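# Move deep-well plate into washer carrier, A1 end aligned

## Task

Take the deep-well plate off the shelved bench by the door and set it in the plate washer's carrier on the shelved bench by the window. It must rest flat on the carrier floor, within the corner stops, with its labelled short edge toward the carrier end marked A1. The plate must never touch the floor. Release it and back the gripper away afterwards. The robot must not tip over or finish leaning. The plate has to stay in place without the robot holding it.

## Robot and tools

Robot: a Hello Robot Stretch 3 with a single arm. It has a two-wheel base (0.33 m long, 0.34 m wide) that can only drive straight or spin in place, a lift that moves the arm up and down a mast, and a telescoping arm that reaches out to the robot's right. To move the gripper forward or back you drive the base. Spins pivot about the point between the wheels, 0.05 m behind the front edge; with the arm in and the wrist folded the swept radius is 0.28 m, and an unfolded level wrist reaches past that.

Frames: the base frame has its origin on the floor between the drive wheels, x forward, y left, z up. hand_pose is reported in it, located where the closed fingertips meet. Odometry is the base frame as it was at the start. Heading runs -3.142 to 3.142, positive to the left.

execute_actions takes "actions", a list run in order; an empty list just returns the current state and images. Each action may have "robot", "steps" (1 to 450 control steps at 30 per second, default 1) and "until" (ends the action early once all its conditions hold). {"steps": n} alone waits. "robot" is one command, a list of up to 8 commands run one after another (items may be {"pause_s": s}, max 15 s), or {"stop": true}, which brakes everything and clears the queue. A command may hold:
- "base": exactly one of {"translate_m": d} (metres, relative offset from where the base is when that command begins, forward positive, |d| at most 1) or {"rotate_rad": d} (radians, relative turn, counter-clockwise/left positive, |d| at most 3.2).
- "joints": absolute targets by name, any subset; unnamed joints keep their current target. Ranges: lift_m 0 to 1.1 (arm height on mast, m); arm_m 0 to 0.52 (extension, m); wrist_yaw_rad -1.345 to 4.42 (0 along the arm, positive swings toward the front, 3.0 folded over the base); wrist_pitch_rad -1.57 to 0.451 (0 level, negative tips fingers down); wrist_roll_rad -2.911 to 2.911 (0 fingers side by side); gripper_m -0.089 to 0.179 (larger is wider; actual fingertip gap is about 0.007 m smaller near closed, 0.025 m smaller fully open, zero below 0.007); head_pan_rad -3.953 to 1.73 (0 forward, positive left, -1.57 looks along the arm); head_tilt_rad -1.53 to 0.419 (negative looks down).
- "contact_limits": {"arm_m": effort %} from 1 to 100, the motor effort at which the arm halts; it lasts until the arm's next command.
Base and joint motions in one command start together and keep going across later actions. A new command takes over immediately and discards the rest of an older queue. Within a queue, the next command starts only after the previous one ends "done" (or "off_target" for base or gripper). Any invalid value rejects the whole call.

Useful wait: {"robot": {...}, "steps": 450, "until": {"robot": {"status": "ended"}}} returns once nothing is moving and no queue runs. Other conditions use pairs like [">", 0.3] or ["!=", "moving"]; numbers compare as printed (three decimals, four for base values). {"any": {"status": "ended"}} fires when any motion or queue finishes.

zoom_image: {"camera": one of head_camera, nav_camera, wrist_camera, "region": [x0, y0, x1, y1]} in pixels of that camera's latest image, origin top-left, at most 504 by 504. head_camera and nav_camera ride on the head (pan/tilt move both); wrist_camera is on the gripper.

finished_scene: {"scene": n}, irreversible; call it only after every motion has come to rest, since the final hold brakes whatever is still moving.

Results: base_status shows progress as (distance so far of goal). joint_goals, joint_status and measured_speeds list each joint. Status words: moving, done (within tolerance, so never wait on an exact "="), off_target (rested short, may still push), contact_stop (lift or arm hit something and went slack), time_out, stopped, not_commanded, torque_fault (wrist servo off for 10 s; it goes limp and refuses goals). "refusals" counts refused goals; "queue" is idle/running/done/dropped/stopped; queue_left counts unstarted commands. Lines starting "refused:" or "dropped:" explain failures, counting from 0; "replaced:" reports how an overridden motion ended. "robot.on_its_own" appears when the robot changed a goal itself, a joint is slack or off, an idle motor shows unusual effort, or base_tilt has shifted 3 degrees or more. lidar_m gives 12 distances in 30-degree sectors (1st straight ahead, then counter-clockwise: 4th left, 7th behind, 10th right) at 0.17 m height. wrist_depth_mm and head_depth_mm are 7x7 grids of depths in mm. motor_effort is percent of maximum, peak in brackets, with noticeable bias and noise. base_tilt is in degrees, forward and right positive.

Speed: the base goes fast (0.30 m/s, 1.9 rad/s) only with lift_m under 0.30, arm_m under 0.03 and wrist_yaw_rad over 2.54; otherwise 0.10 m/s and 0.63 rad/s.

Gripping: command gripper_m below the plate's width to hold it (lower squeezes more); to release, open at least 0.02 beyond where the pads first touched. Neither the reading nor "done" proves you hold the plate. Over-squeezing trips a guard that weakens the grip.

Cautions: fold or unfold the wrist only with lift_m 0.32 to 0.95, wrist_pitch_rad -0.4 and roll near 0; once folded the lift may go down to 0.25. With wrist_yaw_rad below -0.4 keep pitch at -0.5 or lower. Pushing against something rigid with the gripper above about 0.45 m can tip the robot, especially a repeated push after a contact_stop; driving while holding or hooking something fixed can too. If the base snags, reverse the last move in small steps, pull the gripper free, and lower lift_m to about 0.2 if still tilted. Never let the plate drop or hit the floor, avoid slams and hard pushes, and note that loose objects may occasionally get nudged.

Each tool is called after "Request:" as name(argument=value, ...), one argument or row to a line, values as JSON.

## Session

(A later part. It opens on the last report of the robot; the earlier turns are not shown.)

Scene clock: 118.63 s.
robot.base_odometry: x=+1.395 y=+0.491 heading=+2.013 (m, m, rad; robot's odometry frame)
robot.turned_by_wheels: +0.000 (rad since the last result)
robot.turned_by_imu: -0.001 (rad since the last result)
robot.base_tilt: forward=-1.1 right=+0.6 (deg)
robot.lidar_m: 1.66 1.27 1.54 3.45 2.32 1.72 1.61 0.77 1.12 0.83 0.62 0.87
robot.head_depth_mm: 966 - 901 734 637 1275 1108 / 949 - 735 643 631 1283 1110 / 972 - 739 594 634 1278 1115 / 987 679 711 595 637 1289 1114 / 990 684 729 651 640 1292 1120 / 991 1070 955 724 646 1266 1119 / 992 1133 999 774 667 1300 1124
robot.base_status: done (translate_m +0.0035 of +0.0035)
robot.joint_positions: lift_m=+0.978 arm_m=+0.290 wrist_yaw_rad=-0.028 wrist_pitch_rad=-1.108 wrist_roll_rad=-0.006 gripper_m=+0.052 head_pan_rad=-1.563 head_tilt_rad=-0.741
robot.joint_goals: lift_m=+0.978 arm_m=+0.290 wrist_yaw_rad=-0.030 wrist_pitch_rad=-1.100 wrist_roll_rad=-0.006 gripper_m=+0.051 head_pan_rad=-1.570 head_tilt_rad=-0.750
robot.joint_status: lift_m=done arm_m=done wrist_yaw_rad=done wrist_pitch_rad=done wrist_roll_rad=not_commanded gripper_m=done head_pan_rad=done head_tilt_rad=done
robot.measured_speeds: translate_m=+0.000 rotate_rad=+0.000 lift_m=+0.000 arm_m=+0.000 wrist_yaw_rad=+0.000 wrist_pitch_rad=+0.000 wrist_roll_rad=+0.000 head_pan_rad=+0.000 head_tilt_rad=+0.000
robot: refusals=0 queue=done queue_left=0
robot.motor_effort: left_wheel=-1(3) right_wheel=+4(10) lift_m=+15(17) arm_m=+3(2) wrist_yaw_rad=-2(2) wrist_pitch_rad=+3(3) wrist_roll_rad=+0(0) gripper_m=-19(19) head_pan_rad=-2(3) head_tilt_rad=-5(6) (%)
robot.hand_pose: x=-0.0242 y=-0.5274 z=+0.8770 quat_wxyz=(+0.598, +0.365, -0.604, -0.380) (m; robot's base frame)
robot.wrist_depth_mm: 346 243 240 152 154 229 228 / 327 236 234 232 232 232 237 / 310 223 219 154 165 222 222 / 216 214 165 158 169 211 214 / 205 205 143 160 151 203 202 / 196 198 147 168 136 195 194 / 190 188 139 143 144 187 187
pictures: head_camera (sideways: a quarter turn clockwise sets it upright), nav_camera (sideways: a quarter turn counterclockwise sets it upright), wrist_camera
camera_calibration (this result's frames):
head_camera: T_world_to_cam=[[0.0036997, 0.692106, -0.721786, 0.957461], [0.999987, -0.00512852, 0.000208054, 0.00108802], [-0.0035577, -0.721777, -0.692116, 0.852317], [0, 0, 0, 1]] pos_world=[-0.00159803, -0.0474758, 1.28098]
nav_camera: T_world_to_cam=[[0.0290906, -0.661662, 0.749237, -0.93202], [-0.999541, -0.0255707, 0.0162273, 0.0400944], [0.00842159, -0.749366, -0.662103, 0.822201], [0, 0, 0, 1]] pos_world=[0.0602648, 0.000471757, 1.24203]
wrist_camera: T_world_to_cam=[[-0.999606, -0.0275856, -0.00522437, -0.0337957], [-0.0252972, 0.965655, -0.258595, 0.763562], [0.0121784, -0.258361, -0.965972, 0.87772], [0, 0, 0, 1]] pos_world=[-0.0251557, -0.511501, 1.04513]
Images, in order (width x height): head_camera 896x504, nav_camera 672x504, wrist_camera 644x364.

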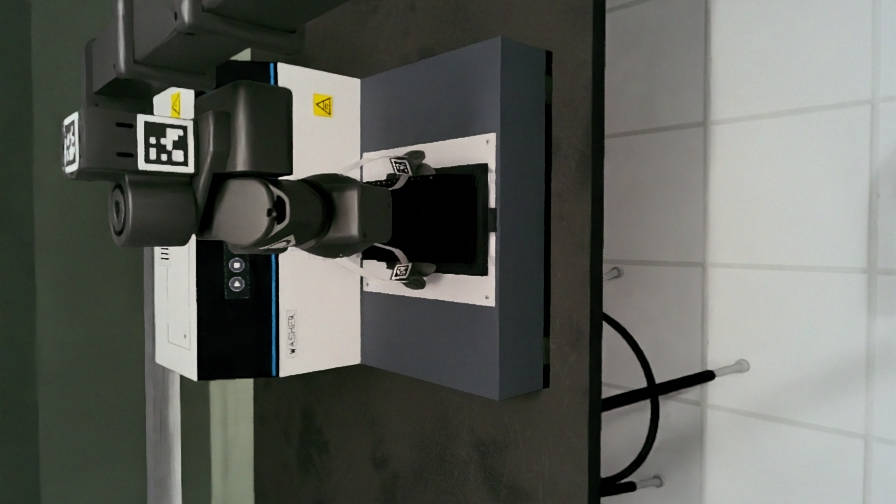

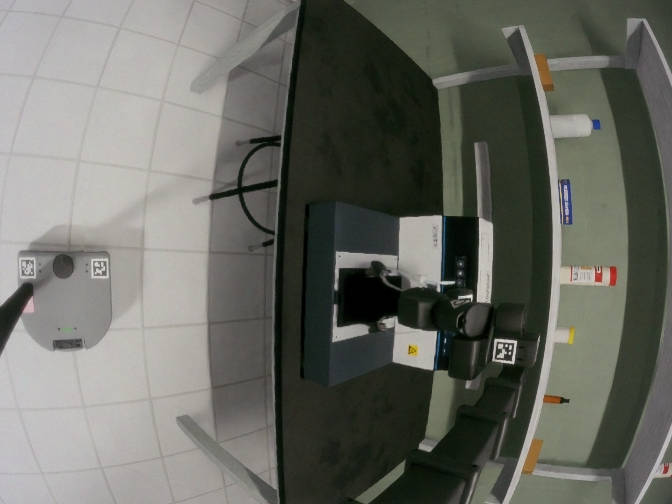

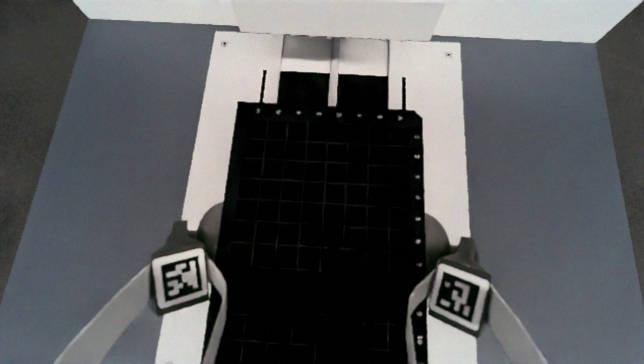

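Request:
execute_actions(
  actions=[
    {"robot":[{"joints":{"arm_m":0.297,"wrist_yaw_rad":-0.036}},{"joints":{"lift_m":0.973}}],"steps":450,"until":{"robot":{"status":"ended"}}},
  ],
)

Request:
zoom_image(
  camera="head_camera",
  region=[440, 235, 500, 285],
)

Request:
zoom_image(
  camera="head_camera",
  region=[440, 155, 500, 205],
)

Scene clock: 128.57 s.
robot.base_odometry: x=+1.395 y=+0.491 heading=+2.013 (m, m, rad; robot's odometry frame)
robot.turned_by_wheels: +0.000 (rad since the last result)
robot.turned_by_imu: -0.001 (rad since the last result)
robot.base_tilt: forward=-1.1 right=+0.5 (deg)
robot.lidar_m: 1.66 1.27 1.54 3.45 2.33 1.72 1.61 0.77 1.12 0.83 0.62 0.87
robot.head_depth_mm: 976 - 897 734 638 1285 1111 / 969 - 737 644 632 1282 1114 / 969 - 738 596 634 1280 1114 / 985 680 709 599 637 1289 1115 / 988 683 727 651 641 1287 1121 / 991 1069 956 726 647 1270 1118 / 996 1137 997 772 667 1297 1124
robot.base_status: done (translate_m +0.0035 of +0.0035)
robot.joint_positions: lift_m=+0.973 arm_m=+0.297 wrist_yaw_rad=-0.033 wrist_pitch_rad=-1.108 wrist_roll_rad=-0.006 gripper_m=+0.052 head_pan_rad=-1.563 head_tilt_rad=-0.741
robot.joint_goals: lift_m=+0.973 arm_m=+0.297 wrist_yaw_rad=-0.036 wrist_pitch_rad=-1.100 wrist_roll_rad=-0.006 gripper_m=+0.051 head_pan_rad=-1.570 head_tilt_rad=-0.750
robot.joint_status: lift_m=done arm_m=done wrist_yaw_rad=done wrist_pitch_rad=done wrist_roll_rad=not_commanded gripper_m=done head_pan_rad=done head_tilt_rad=done
robot.measured_speeds: translate_m=+0.000 rotate_rad=+0.000 lift_m=+0.000 arm_m=+0.000 wrist_yaw_rad=+0.000 wrist_pitch_rad=+0.000 wrist_roll_rad=+0.000 head_pan_rad=+0.000 head_tilt_rad=+0.000
robot: refusals=0 queue=done queue_left=0
robot.motor_effort: left_wheel=-1(0) right_wheel=+4(4) lift_m=+15(15) arm_m=+3(2) wrist_yaw_rad=-2(4) wrist_pitch_rad=+3(3) wrist_roll_rad=+0(0) gripper_m=-19(19) head_pan_rad=-2(3) head_tilt_rad=-5(6) (%)
robot.hand_pose: x=-0.0247 y=-0.5344 z=+0.8720 quat_wxyz=(+0.597, +0.363, -0.605, -0.381) (m; robot's base frame)
robot.wrist_depth_mm: 337 236 221 142 140 221 219 / 321 230 228 226 227 226 231 / 223 218 213 154 165 216 217 / 210 208 165 157 169 207 207 / 200 200 143 160 151 198 198 / 192 192 147 168 136 190 190 / 185 182 138 143 144 182 182
pictures: head_camera (sideways: a quarter turn clockwise sets it upright), nav_camera (sideways: a quarter turn counterclockwise sets it upright), wrist_camera
camera_calibration (this result's frames):
head_camera: T_world_to_cam=[[0.00369987, 0.692106, -0.721786, 0.957461], [0.999987, -0.00512876, 0.000208053, 0.00108802], [-0.00355787, -0.721777, -0.692116, 0.852317], [0, 0, 0, 1]] pos_world=[-0.00159804, -0.0474758, 1.28098]
nav_camera: T_world_to_cam=[[0.0290905, -0.661662, 0.749237, -0.93202], [-0.999541, -0.0255705, 0.0162273, 0.0400944], [0.00842141, -0.749366, -0.662103, 0.822201], [0, 0, 0, 1]] pos_world=[0.0602648, 0.000471748, 1.24203]
wrist_camera: T_world_to_cam=[[-0.999745, -0.0219721, -0.00522469, -0.0315383], [-0.0198743, 0.965783, -0.258589, 0.769193], [0.0107277, -0.258419, -0.965973, 0.871026], [0, 0, 0, 1]] pos_world=[-0.0255871, -0.518477, 1.04013]
Images, in order (width x height): head_camera 896x504, nav_camera 672x504, wrist_camera 644x364.

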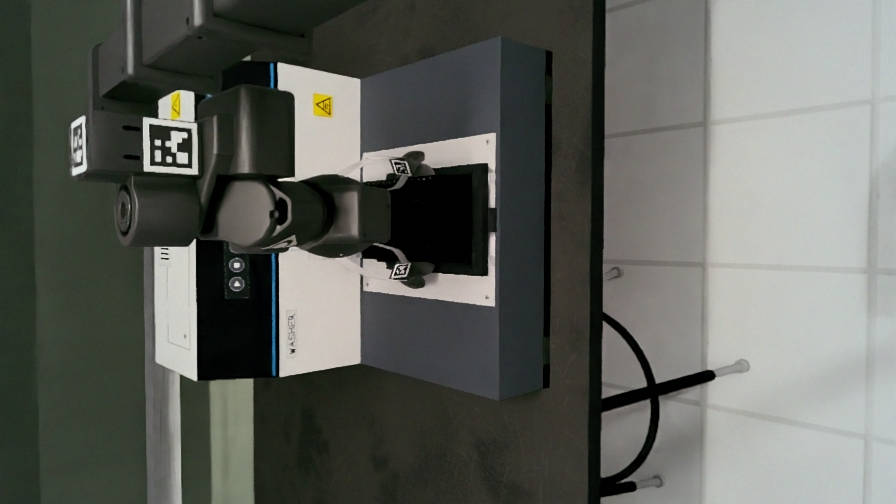

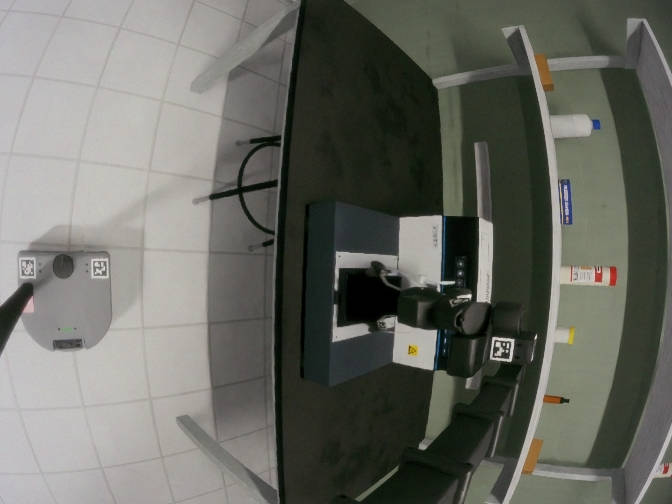

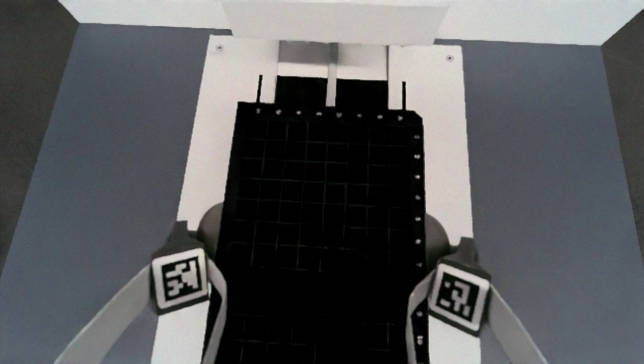

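Region (440, 235, 500, 285) of head_camera's 896x504 image, scaled by 8.400, with more detail than that image has.

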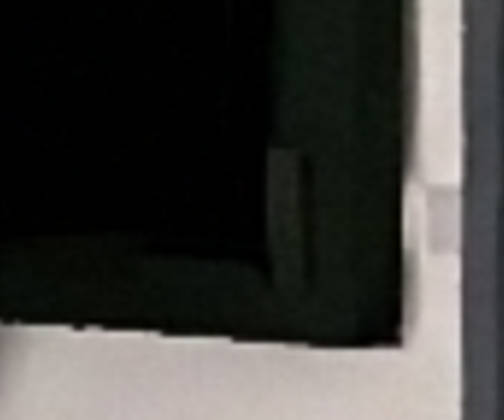

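Region (440, 155, 500, 205) of head_camera's 896x504 image, scaled by 8.400, with more detail than that image has.

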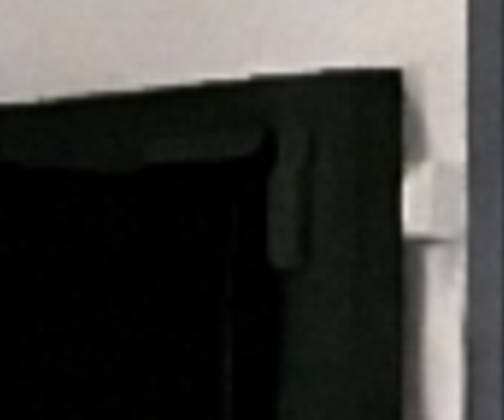

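Request:
execute_actions(
  actions=[
    {"robot":[{"joints":{"lift_m":0.968}}],"steps":450,"until":{"robot":{"status":"ended"}}},
  ],
)

Request:
zoom_image(
  camera="head_camera",
  region=[440, 235, 500, 285],
)

Request:
zoom_image(
  camera="head_camera",
  region=[440, 155, 500, 205],
)

Scene clock: 130.53 s.
robot.base_odometry: x=+1.395 y=+0.491 heading=+2.013 (m, m, rad; robot's odometry frame)
robot.turned_by_wheels: +0.000 (rad since the last result)
robot.turned_by_imu: +0.000 (rad since the last result)
robot.base_tilt: forward=-1.2 right=+0.6 (deg)
robot.lidar_m: 1.66 1.27 1.55 3.46 2.33 1.72 1.61 0.77 1.12 0.82 0.62 0.87
robot.head_depth_mm: 978 - 897 734 637 1276 1105 / 970 - 737 644 631 1282 1112 / 970 - 739 597 636 1288 1116 / 990 680 710 599 640 1285 1122 / 991 683 731 651 642 1293 1115 / 999 1071 956 728 648 1265 1123 / 999 1137 1001 775 668 1291 1124
robot.base_status: done (translate_m +0.0035 of +0.0035)
robot.joint_positions: lift_m=+0.970 arm_m=+0.297 wrist_yaw_rad=-0.034 wrist_pitch_rad=-1.105 wrist_roll_rad=-0.006 gripper_m=+0.052 head_pan_rad=-1.563 head_tilt_rad=-0.741
robot.joint_goals: lift_m=+0.970 arm_m=+0.297 wrist_yaw_rad=-0.036 wrist_pitch_rad=-1.100 wrist_roll_rad=-0.006 gripper_m=+0.051 head_pan_rad=-1.570 head_tilt_rad=-0.750
robot.joint_status: lift_m=contact_stop arm_m=done wrist_yaw_rad=done wrist_pitch_rad=done wrist_roll_rad=not_commanded gripper_m=done head_pan_rad=done head_tilt_rad=done
robot.measured_speeds: translate_m=+0.000 rotate_rad=+0.000 lift_m=+0.003 arm_m=+0.000 wrist_yaw_rad=+0.000 wrist_pitch_rad=+0.000 wrist_roll_rad=+0.000 head_pan_rad=+0.000 head_tilt_rad=+0.000
robot: refusals=0 queue=dropped queue_left=0
robot.on_its_own: lift_m is slack since a contact_stop, until your next command for it
robot.motor_effort: left_wheel=-2(2) right_wheel=+4(4) lift_m=+15(16) arm_m=+3(3) wrist_yaw_rad=-2(2) wrist_pitch_rad=+1(2) wrist_roll_rad=+0(0) gripper_m=-19(19) head_pan_rad=-3(3) head_tilt_rad=-5(5) (%)
robot.hand_pose: x=-0.0248 y=-0.5351 z=+0.8686 quat_wxyz=(+0.598, +0.362, -0.606, -0.380) (m; robot's base frame)
robot.wrist_depth_mm: 336 235 220 142 140 220 217 / 318 229 227 226 225 225 229 / 221 218 213 154 156 214 216 / 208 207 165 149 169 205 205 / 198 198 144 161 152 197 195 / 191 192 147 168 135 188 187 / 185 182 139 142 145 181 180
pictures: head_camera (sideways: a quarter turn clockwise sets it upright), nav_camera (sideways: a quarter turn counterclockwise sets it upright), wrist_camera
camera_calibration (this result's frames):
head_camera: T_world_to_cam=[[0.00370069, 0.692107, -0.721785, 0.95746], [0.999987, -0.00512995, 0.00020804, 0.00108803], [-0.00355874, -0.721776, -0.692117, 0.852318], [0, 0, 0, 1]] pos_world=[-0.0015981, -0.0474758, 1.28098]
nav_camera: T_world_to_cam=[[0.0290897, -0.661663, 0.749237, -0.932019], [-0.999541, -0.0255693, 0.0162272, 0.0400945], [0.00842051, -0.749365, -0.662104, 0.822202], [0, 0, 0, 1]] pos_world=[0.0602648, 0.000471744, 1.24203]
wrist_camera: T_world_to_cam=[[-0.999755, -0.0215275, -0.00505435, -0.03155], [-0.0194568, 0.964996, -0.261542, 0.771181], [0.0105078, -0.26138, -0.965179, 0.865298], [0, 0, 0, 1]] pos_world=[-0.0256299, -0.518695, 1.0367]
Images, in order (width x height): head_camera 896x504, nav_camera 672x504, wrist_camera 644x364.

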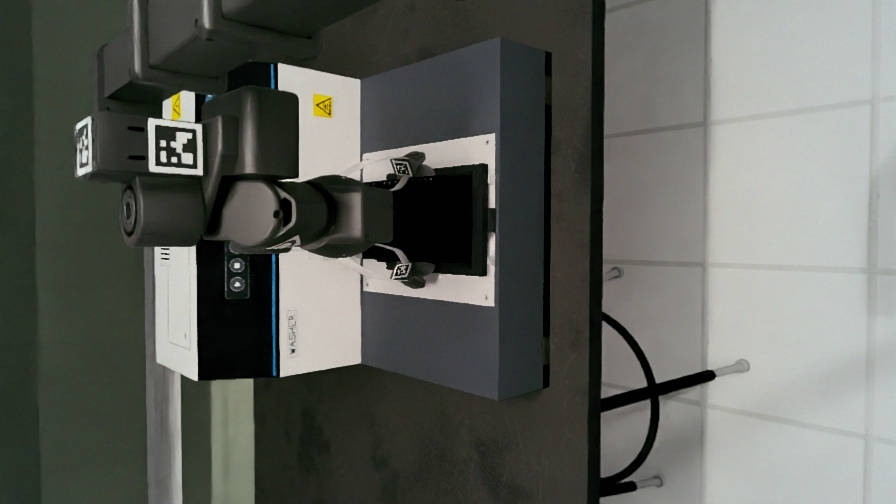

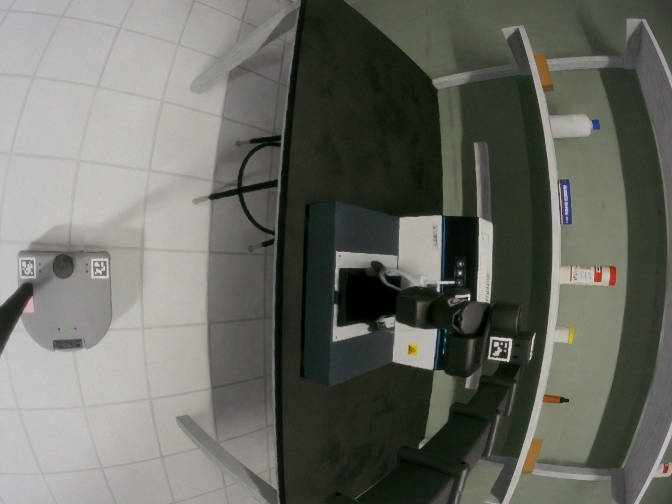

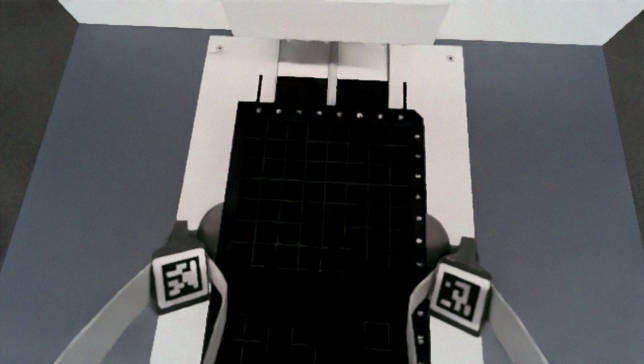

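Region (440, 235, 500, 285) of head_camera's 896x504 image, scaled by 8.400, with more detail than that image has.

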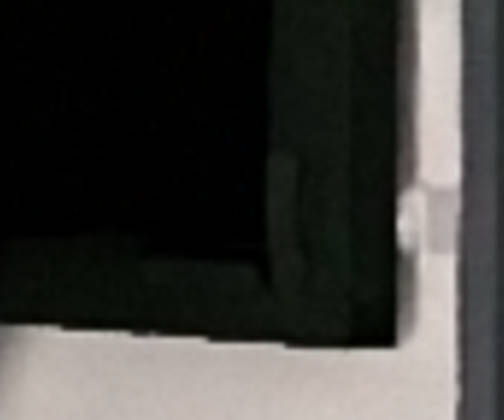

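Region (440, 155, 500, 205) of head_camera's 896x504 image, scaled by 8.400, with more detail than that image has.

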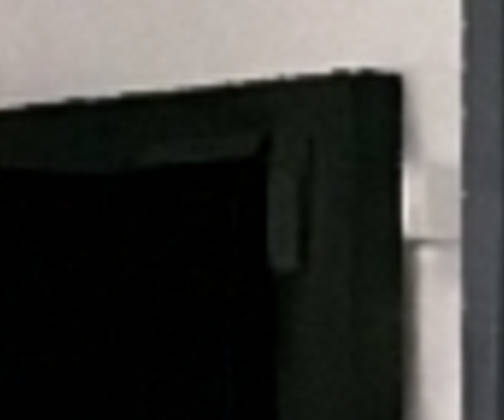

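Request:
execute_actions(
  actions=[
    {"robot":[{"joints":{"lift_m":0.972,"gripper_m":0.14}},{"joints":{"lift_m":1.04}},{"joints":{"arm_m":0.0,"wrist_yaw_rad":0.35,"wrist_pitch_rad":-0.4,"head_pan_rad":-1.25},"base":{"translate_m":-0.2}}],"steps":450,"until":{"robot":{"status":"ended"}}},
  ],
)

Scene clock: 138.07 s.
robot.base_odometry: x=+1.481 y=+0.310 heading=+2.013 (m, m, rad; robot's odometry frame)
robot.turned_by_wheels: +0.000 (rad since the last result)
robot.turned_by_imu: -0.003 (rad since the last result)
robot.base_tilt: forward=-1.2 right=+0.6 (deg)
robot.lidar_m: 1.86 1.43 1.83 2.83 2.04 1.51 1.41 0.61 0.63 1.08 0.73 1.04
robot.head_depth_mm: 947 967 - - - 1253 1106 / 975 707 - 710 - 1279 1113 / 1008 691 708 651 628 1282 1114 / 1044 711 711 618 661 1291 1116 / 1078 732 774 652 1412 1294 1120 / 1117 1254 996 696 1412 1299 1123 / 1155 1290 996 774 1495 1291 1121
robot.base_status: done (translate_m -0.2000 of -0.2000)
robot.joint_positions: lift_m=+1.040 arm_m=+0.001 wrist_yaw_rad=+0.349 wrist_pitch_rad=-0.418 wrist_roll_rad=-0.006 gripper_m=+0.140 head_pan_rad=-1.257 head_tilt_rad=-0.741
robot.joint_goals: lift_m=+1.040 arm_m=+0.000 wrist_yaw_rad=+0.350 wrist_pitch_rad=-0.400 wrist_roll_rad=-0.006 gripper_m=+0.140 head_pan_rad=-1.250 head_tilt_rad=-0.750
robot.joint_status: lift_m=done arm_m=done wrist_yaw_rad=done wrist_pitch_rad=done wrist_roll_rad=not_commanded gripper_m=done head_pan_rad=done head_tilt_rad=done
robot.measured_speeds: translate_m=+0.000 rotate_rad=+0.000 lift_m=+0.000 arm_m=+0.000 wrist_yaw_rad=+0.000 wrist_pitch_rad=+0.000 wrist_roll_rad=+0.000 head_pan_rad=+0.000 head_tilt_rad=+0.000
robot: refusals=0 queue=done queue_left=0
robot.motor_effort: left_wheel=+0(5) right_wheel=+2(5) lift_m=+25(26) arm_m=-5(4) wrist_yaw_rad=+1(2) wrist_pitch_rad=+7(6) wrist_roll_rad=+0(0) gripper_m=+0(84) head_pan_rad=+3(20) head_tilt_rad=-5(5) (%)
robot.hand_pose: x=+0.0552 y=-0.3567 z=+1.0523 quat_wxyz=(+0.709, +0.265, -0.653, -0.024) (m; robot's base frame)
robot.wrist_depth_mm: - - - 986 897 805 739 / - - - 531 485 802 775 / 998 930 857 521 471 910 830 / 729 723 627 543 503 772 781 / 588 619 452 448 512 641 637 / 895 - 418 399 442 - 528 / - - 434 378 426 441 463
pictures: head_camera (sideways: a quarter turn clockwise sets it upright), nav_camera (sideways: a quarter turn counterclockwise sets it upright), wrist_camera
camera_calibration (this result's frames):
head_camera: T_world_to_cam=[[-0.205221, 0.661038, -0.721743, 0.958679], [0.954971, 0.296699, 0.000207258, 0.00136365], [0.214277, -0.689201, -0.692161, 0.851047], [0, 0, 0, 1]] pos_world=[0.0130784, -0.0475856, 1.28098]
nav_camera: T_world_to_cam=[[0.227303, -0.622124, 0.749196, -0.933175], [-0.945287, -0.325835, 0.0162261, 0.039765], [0.23402, -0.711894, -0.662149, 0.820885], [0, 0, 0, 1]] pos_world=[0.0575993, 0.016789, 1.24203]
wrist_camera: T_world_to_cam=[[-0.922474, -0.384794, 0.0312312, -0.118882], [-0.247121, 0.526399, -0.813533, 1.08564], [0.296602, -0.758181, -0.58068, 0.490833], [0, 0, 0, 1]] pos_world=[0.0130354, -0.245083, 1.17193]
Images, in order (width x height): head_camera 896x504, nav_camera 672x504, wrist_camera 644x364.

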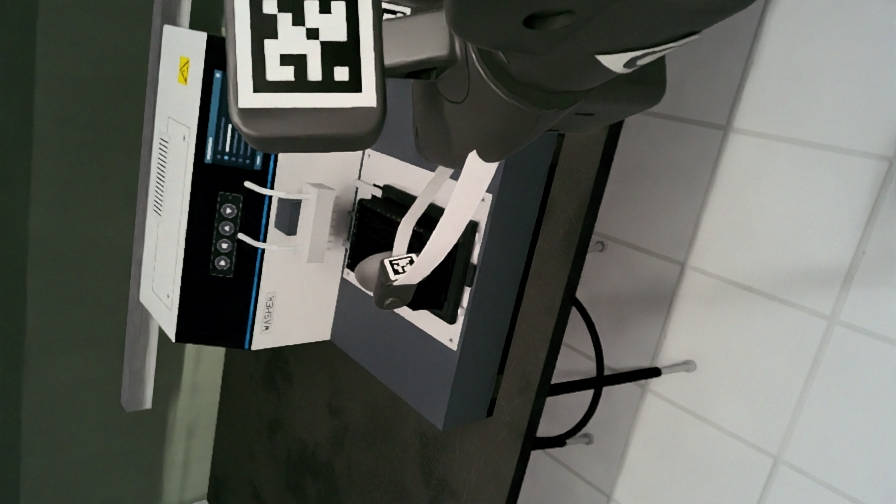

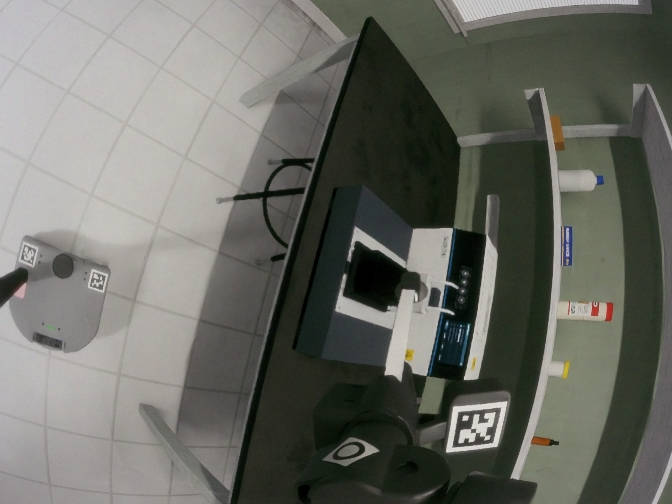

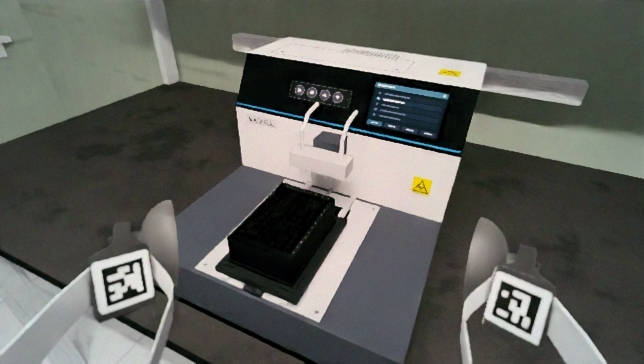

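Request:
execute_actions(
  actions=[
    {"robot":{"joints":{"lift_m":0.9,"wrist_yaw_rad":0.2,"wrist_pitch_rad":-0.25}},"steps":450,"until":{"robot":{"status":"ended"}}},
  ],
)

Request:
zoom_image(
  camera="head_camera",
  region=[335, 170, 495, 335],
)

Request:
zoom_image(
  camera="wrist_camera",
  region=[130, 130, 330, 280],
)

Scene clock: 141.47 s.
robot.base_odometry: x=+1.481 y=+0.310 heading=+2.013 (m, m, rad; robot's odometry frame)
robot.turned_by_wheels: +0.000 (rad since the last result)
robot.turned_by_imu: -0.001 (rad since the last result)
robot.base_tilt: forward=-1.2 right=+0.5 (deg)
robot.lidar_m: 1.86 1.44 1.83 2.84 2.05 1.51 1.41 0.61 0.63 1.08 0.73 1.05
robot.head_depth_mm: 944 969 931 781 604 - - / 973 668 700 677 - - - / 1010 690 708 644 631 1284 1111 / 1044 714 706 619 661 1285 1117 / 1076 733 776 651 1419 1292 1117 / 1117 1249 998 695 1417 1292 1118 / 1158 1289 1001 773 1501 1297 1123
robot.base_status: done (translate_m -0.2000 of -0.2000)
robot.joint_positions: lift_m=+0.900 arm_m=+0.001 wrist_yaw_rad=+0.203 wrist_pitch_rad=-0.269 wrist_roll_rad=-0.006 gripper_m=+0.140 head_pan_rad=-1.257 head_tilt_rad=-0.741
robot.joint_goals: lift_m=+0.900 arm_m=+0.000 wrist_yaw_rad=+0.200 wrist_pitch_rad=-0.250 wrist_roll_rad=-0.006 gripper_m=+0.140 head_pan_rad=-1.250 head_tilt_rad=-0.750
robot.joint_status: lift_m=done arm_m=done wrist_yaw_rad=done wrist_pitch_rad=done wrist_roll_rad=not_commanded gripper_m=done head_pan_rad=done head_tilt_rad=done
robot.measured_speeds: translate_m=+0.000 rotate_rad=+0.000 lift_m=+0.000 arm_m=+0.000 wrist_yaw_rad=+0.000 wrist_pitch_rad=+0.000 wrist_roll_rad=+0.000 head_pan_rad=+0.000 head_tilt_rad=+0.000
robot: refusals=0 queue=done queue_left=0
robot.motor_effort: left_wheel=+0(0) right_wheel=+2(2) lift_m=+14(25) arm_m=-4(4) wrist_yaw_rad=-2(2) wrist_pitch_rad=+7(8) wrist_roll_rad=+0(0) gripper_m=+0(0) head_pan_rad=+2(2) head_tilt_rad=-6(5) (%)
robot.hand_pose: x=+0.0269 y=-0.3815 z=+0.9477 quat_wxyz=(+0.709, +0.166, -0.685, -0.023) (m; robot's base frame)
robot.wrist_depth_mm: - - 580 884 855 810 754 / - - 483 447 440 830 800 / 902 917 509 462 887 892 849 / 638 488 356 473 621 719 740 / 363 372 312 371 502 556 547 / 368 - 300 299 418 - 436 / 338 335 321 285 354 344 366
pictures: head_camera (sideways: a quarter turn clockwise sets it upright), nav_camera (sideways: a quarter turn counterclockwise sets it upright), wrist_camera
camera_calibration (this result's frames):
head_camera: T_world_to_cam=[[-0.205221, 0.661038, -0.721743, 0.958679], [0.954971, 0.296699, 0.000207258, 0.00136365], [0.214277, -0.689201, -0.692161, 0.851047], [0, 0, 0, 1]] pos_world=[0.0130784, -0.0475856, 1.28098]
nav_camera: T_world_to_cam=[[0.227303, -0.622124, 0.749196, -0.933175], [-0.945287, -0.325835, 0.0162261, 0.039765], [0.23402, -0.711894, -0.662149, 0.820885], [0, 0, 0, 1]] pos_world=[0.0575993, 0.016789, 1.24203]
wrist_camera: T_world_to_cam=[[-0.96968, -0.241443, 0.037763, -0.101432], [-0.142322, 0.432324, -0.890416, 1.04069], [0.198659, -0.868793, -0.453579, 0.259641], [0, 0, 0, 1]] pos_world=[-0.00182283, -0.248833, 1.04825]
Images, in order (width x height): head_camera 896x504, nav_camera 672x504, wrist_camera 644x364.

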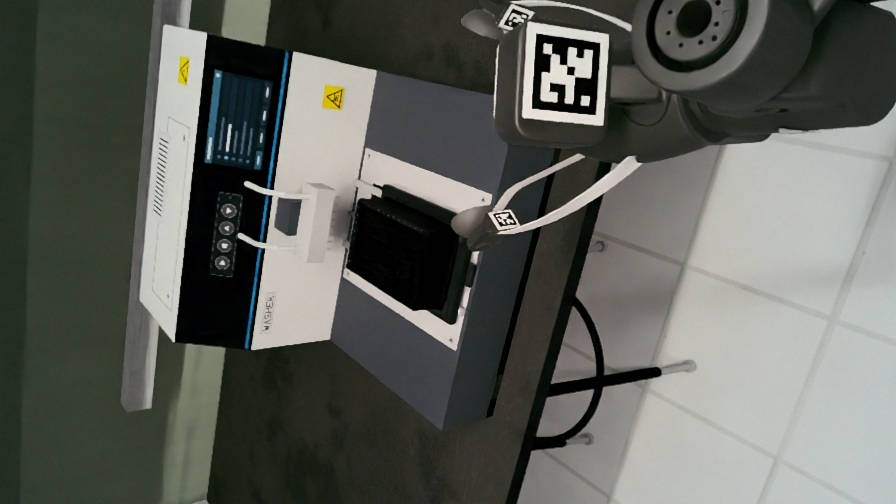

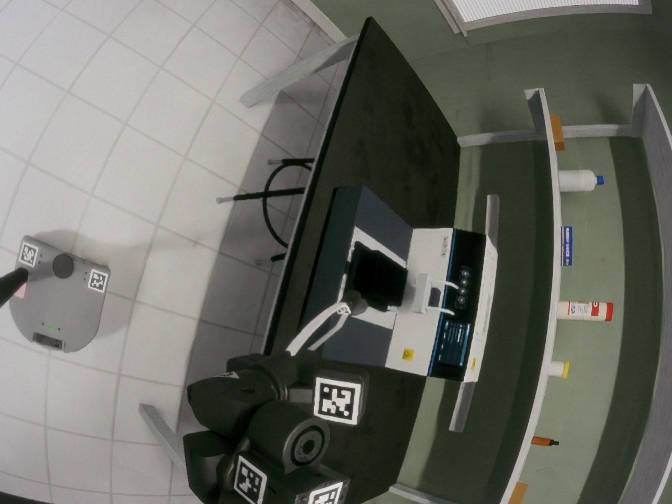

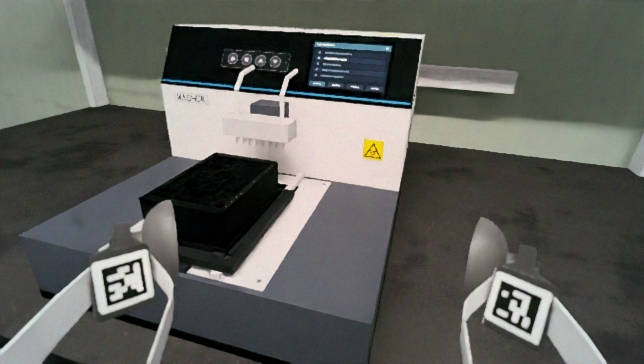

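Region (335, 170, 495, 335) of head_camera's 896x504 image, scaled by 3.055, with more detail than that image has; it fills the left 489 columns of this view, and the rest is white.

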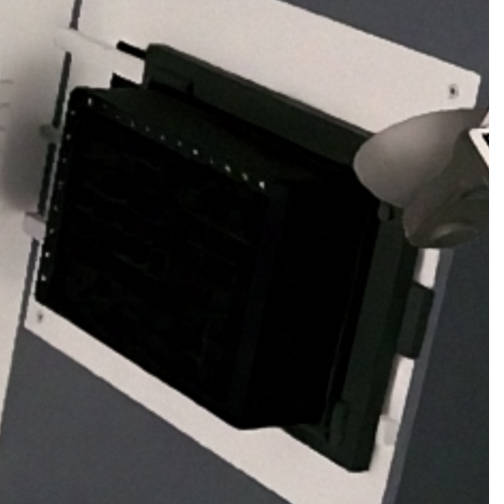

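Region (130, 130, 330, 280) of wrist_camera's 644x364 image, scaled by 2.520; it fills the top 378 rows of this view, and the rest is white.

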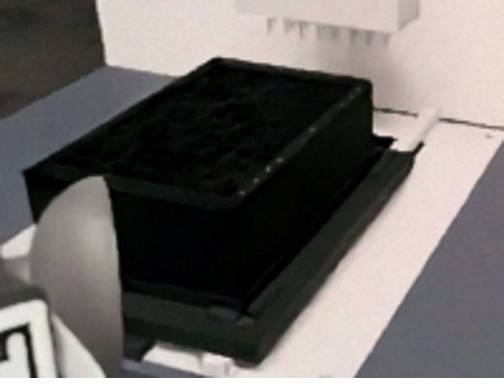

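Request:
zoom_image(
  camera="head_camera",
  region=[350, 175, 420, 225],
)

Request:
zoom_image(
  camera="wrist_camera",
  region=[240, 155, 320, 215],
)

Region (350, 175, 420, 225) of head_camera's 896x504 image, scaled by 7.200, with more detail than that image has; it fills the top 360 rows of this view, and the rest is white.

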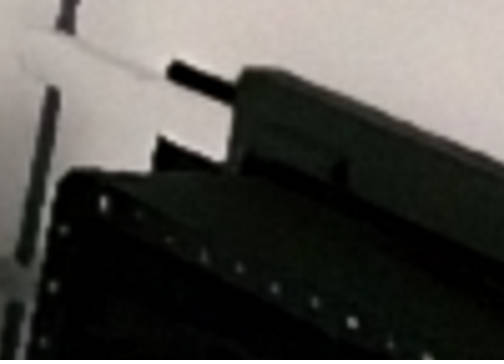

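Region (240, 155, 320, 215) of wrist_camera's 644x364 image, scaled by 6.300; it fills the top 378 rows of this view, and the rest is white.

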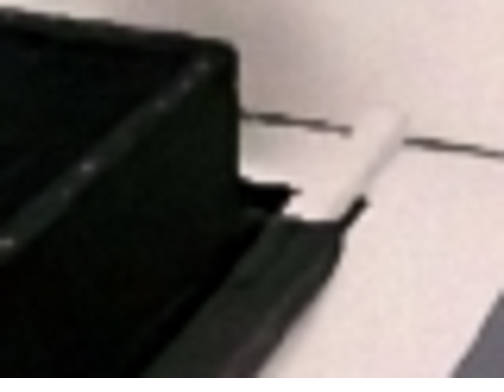

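Request:
finished_scene(
  scene=2,
)

The scene is finished: the task was done.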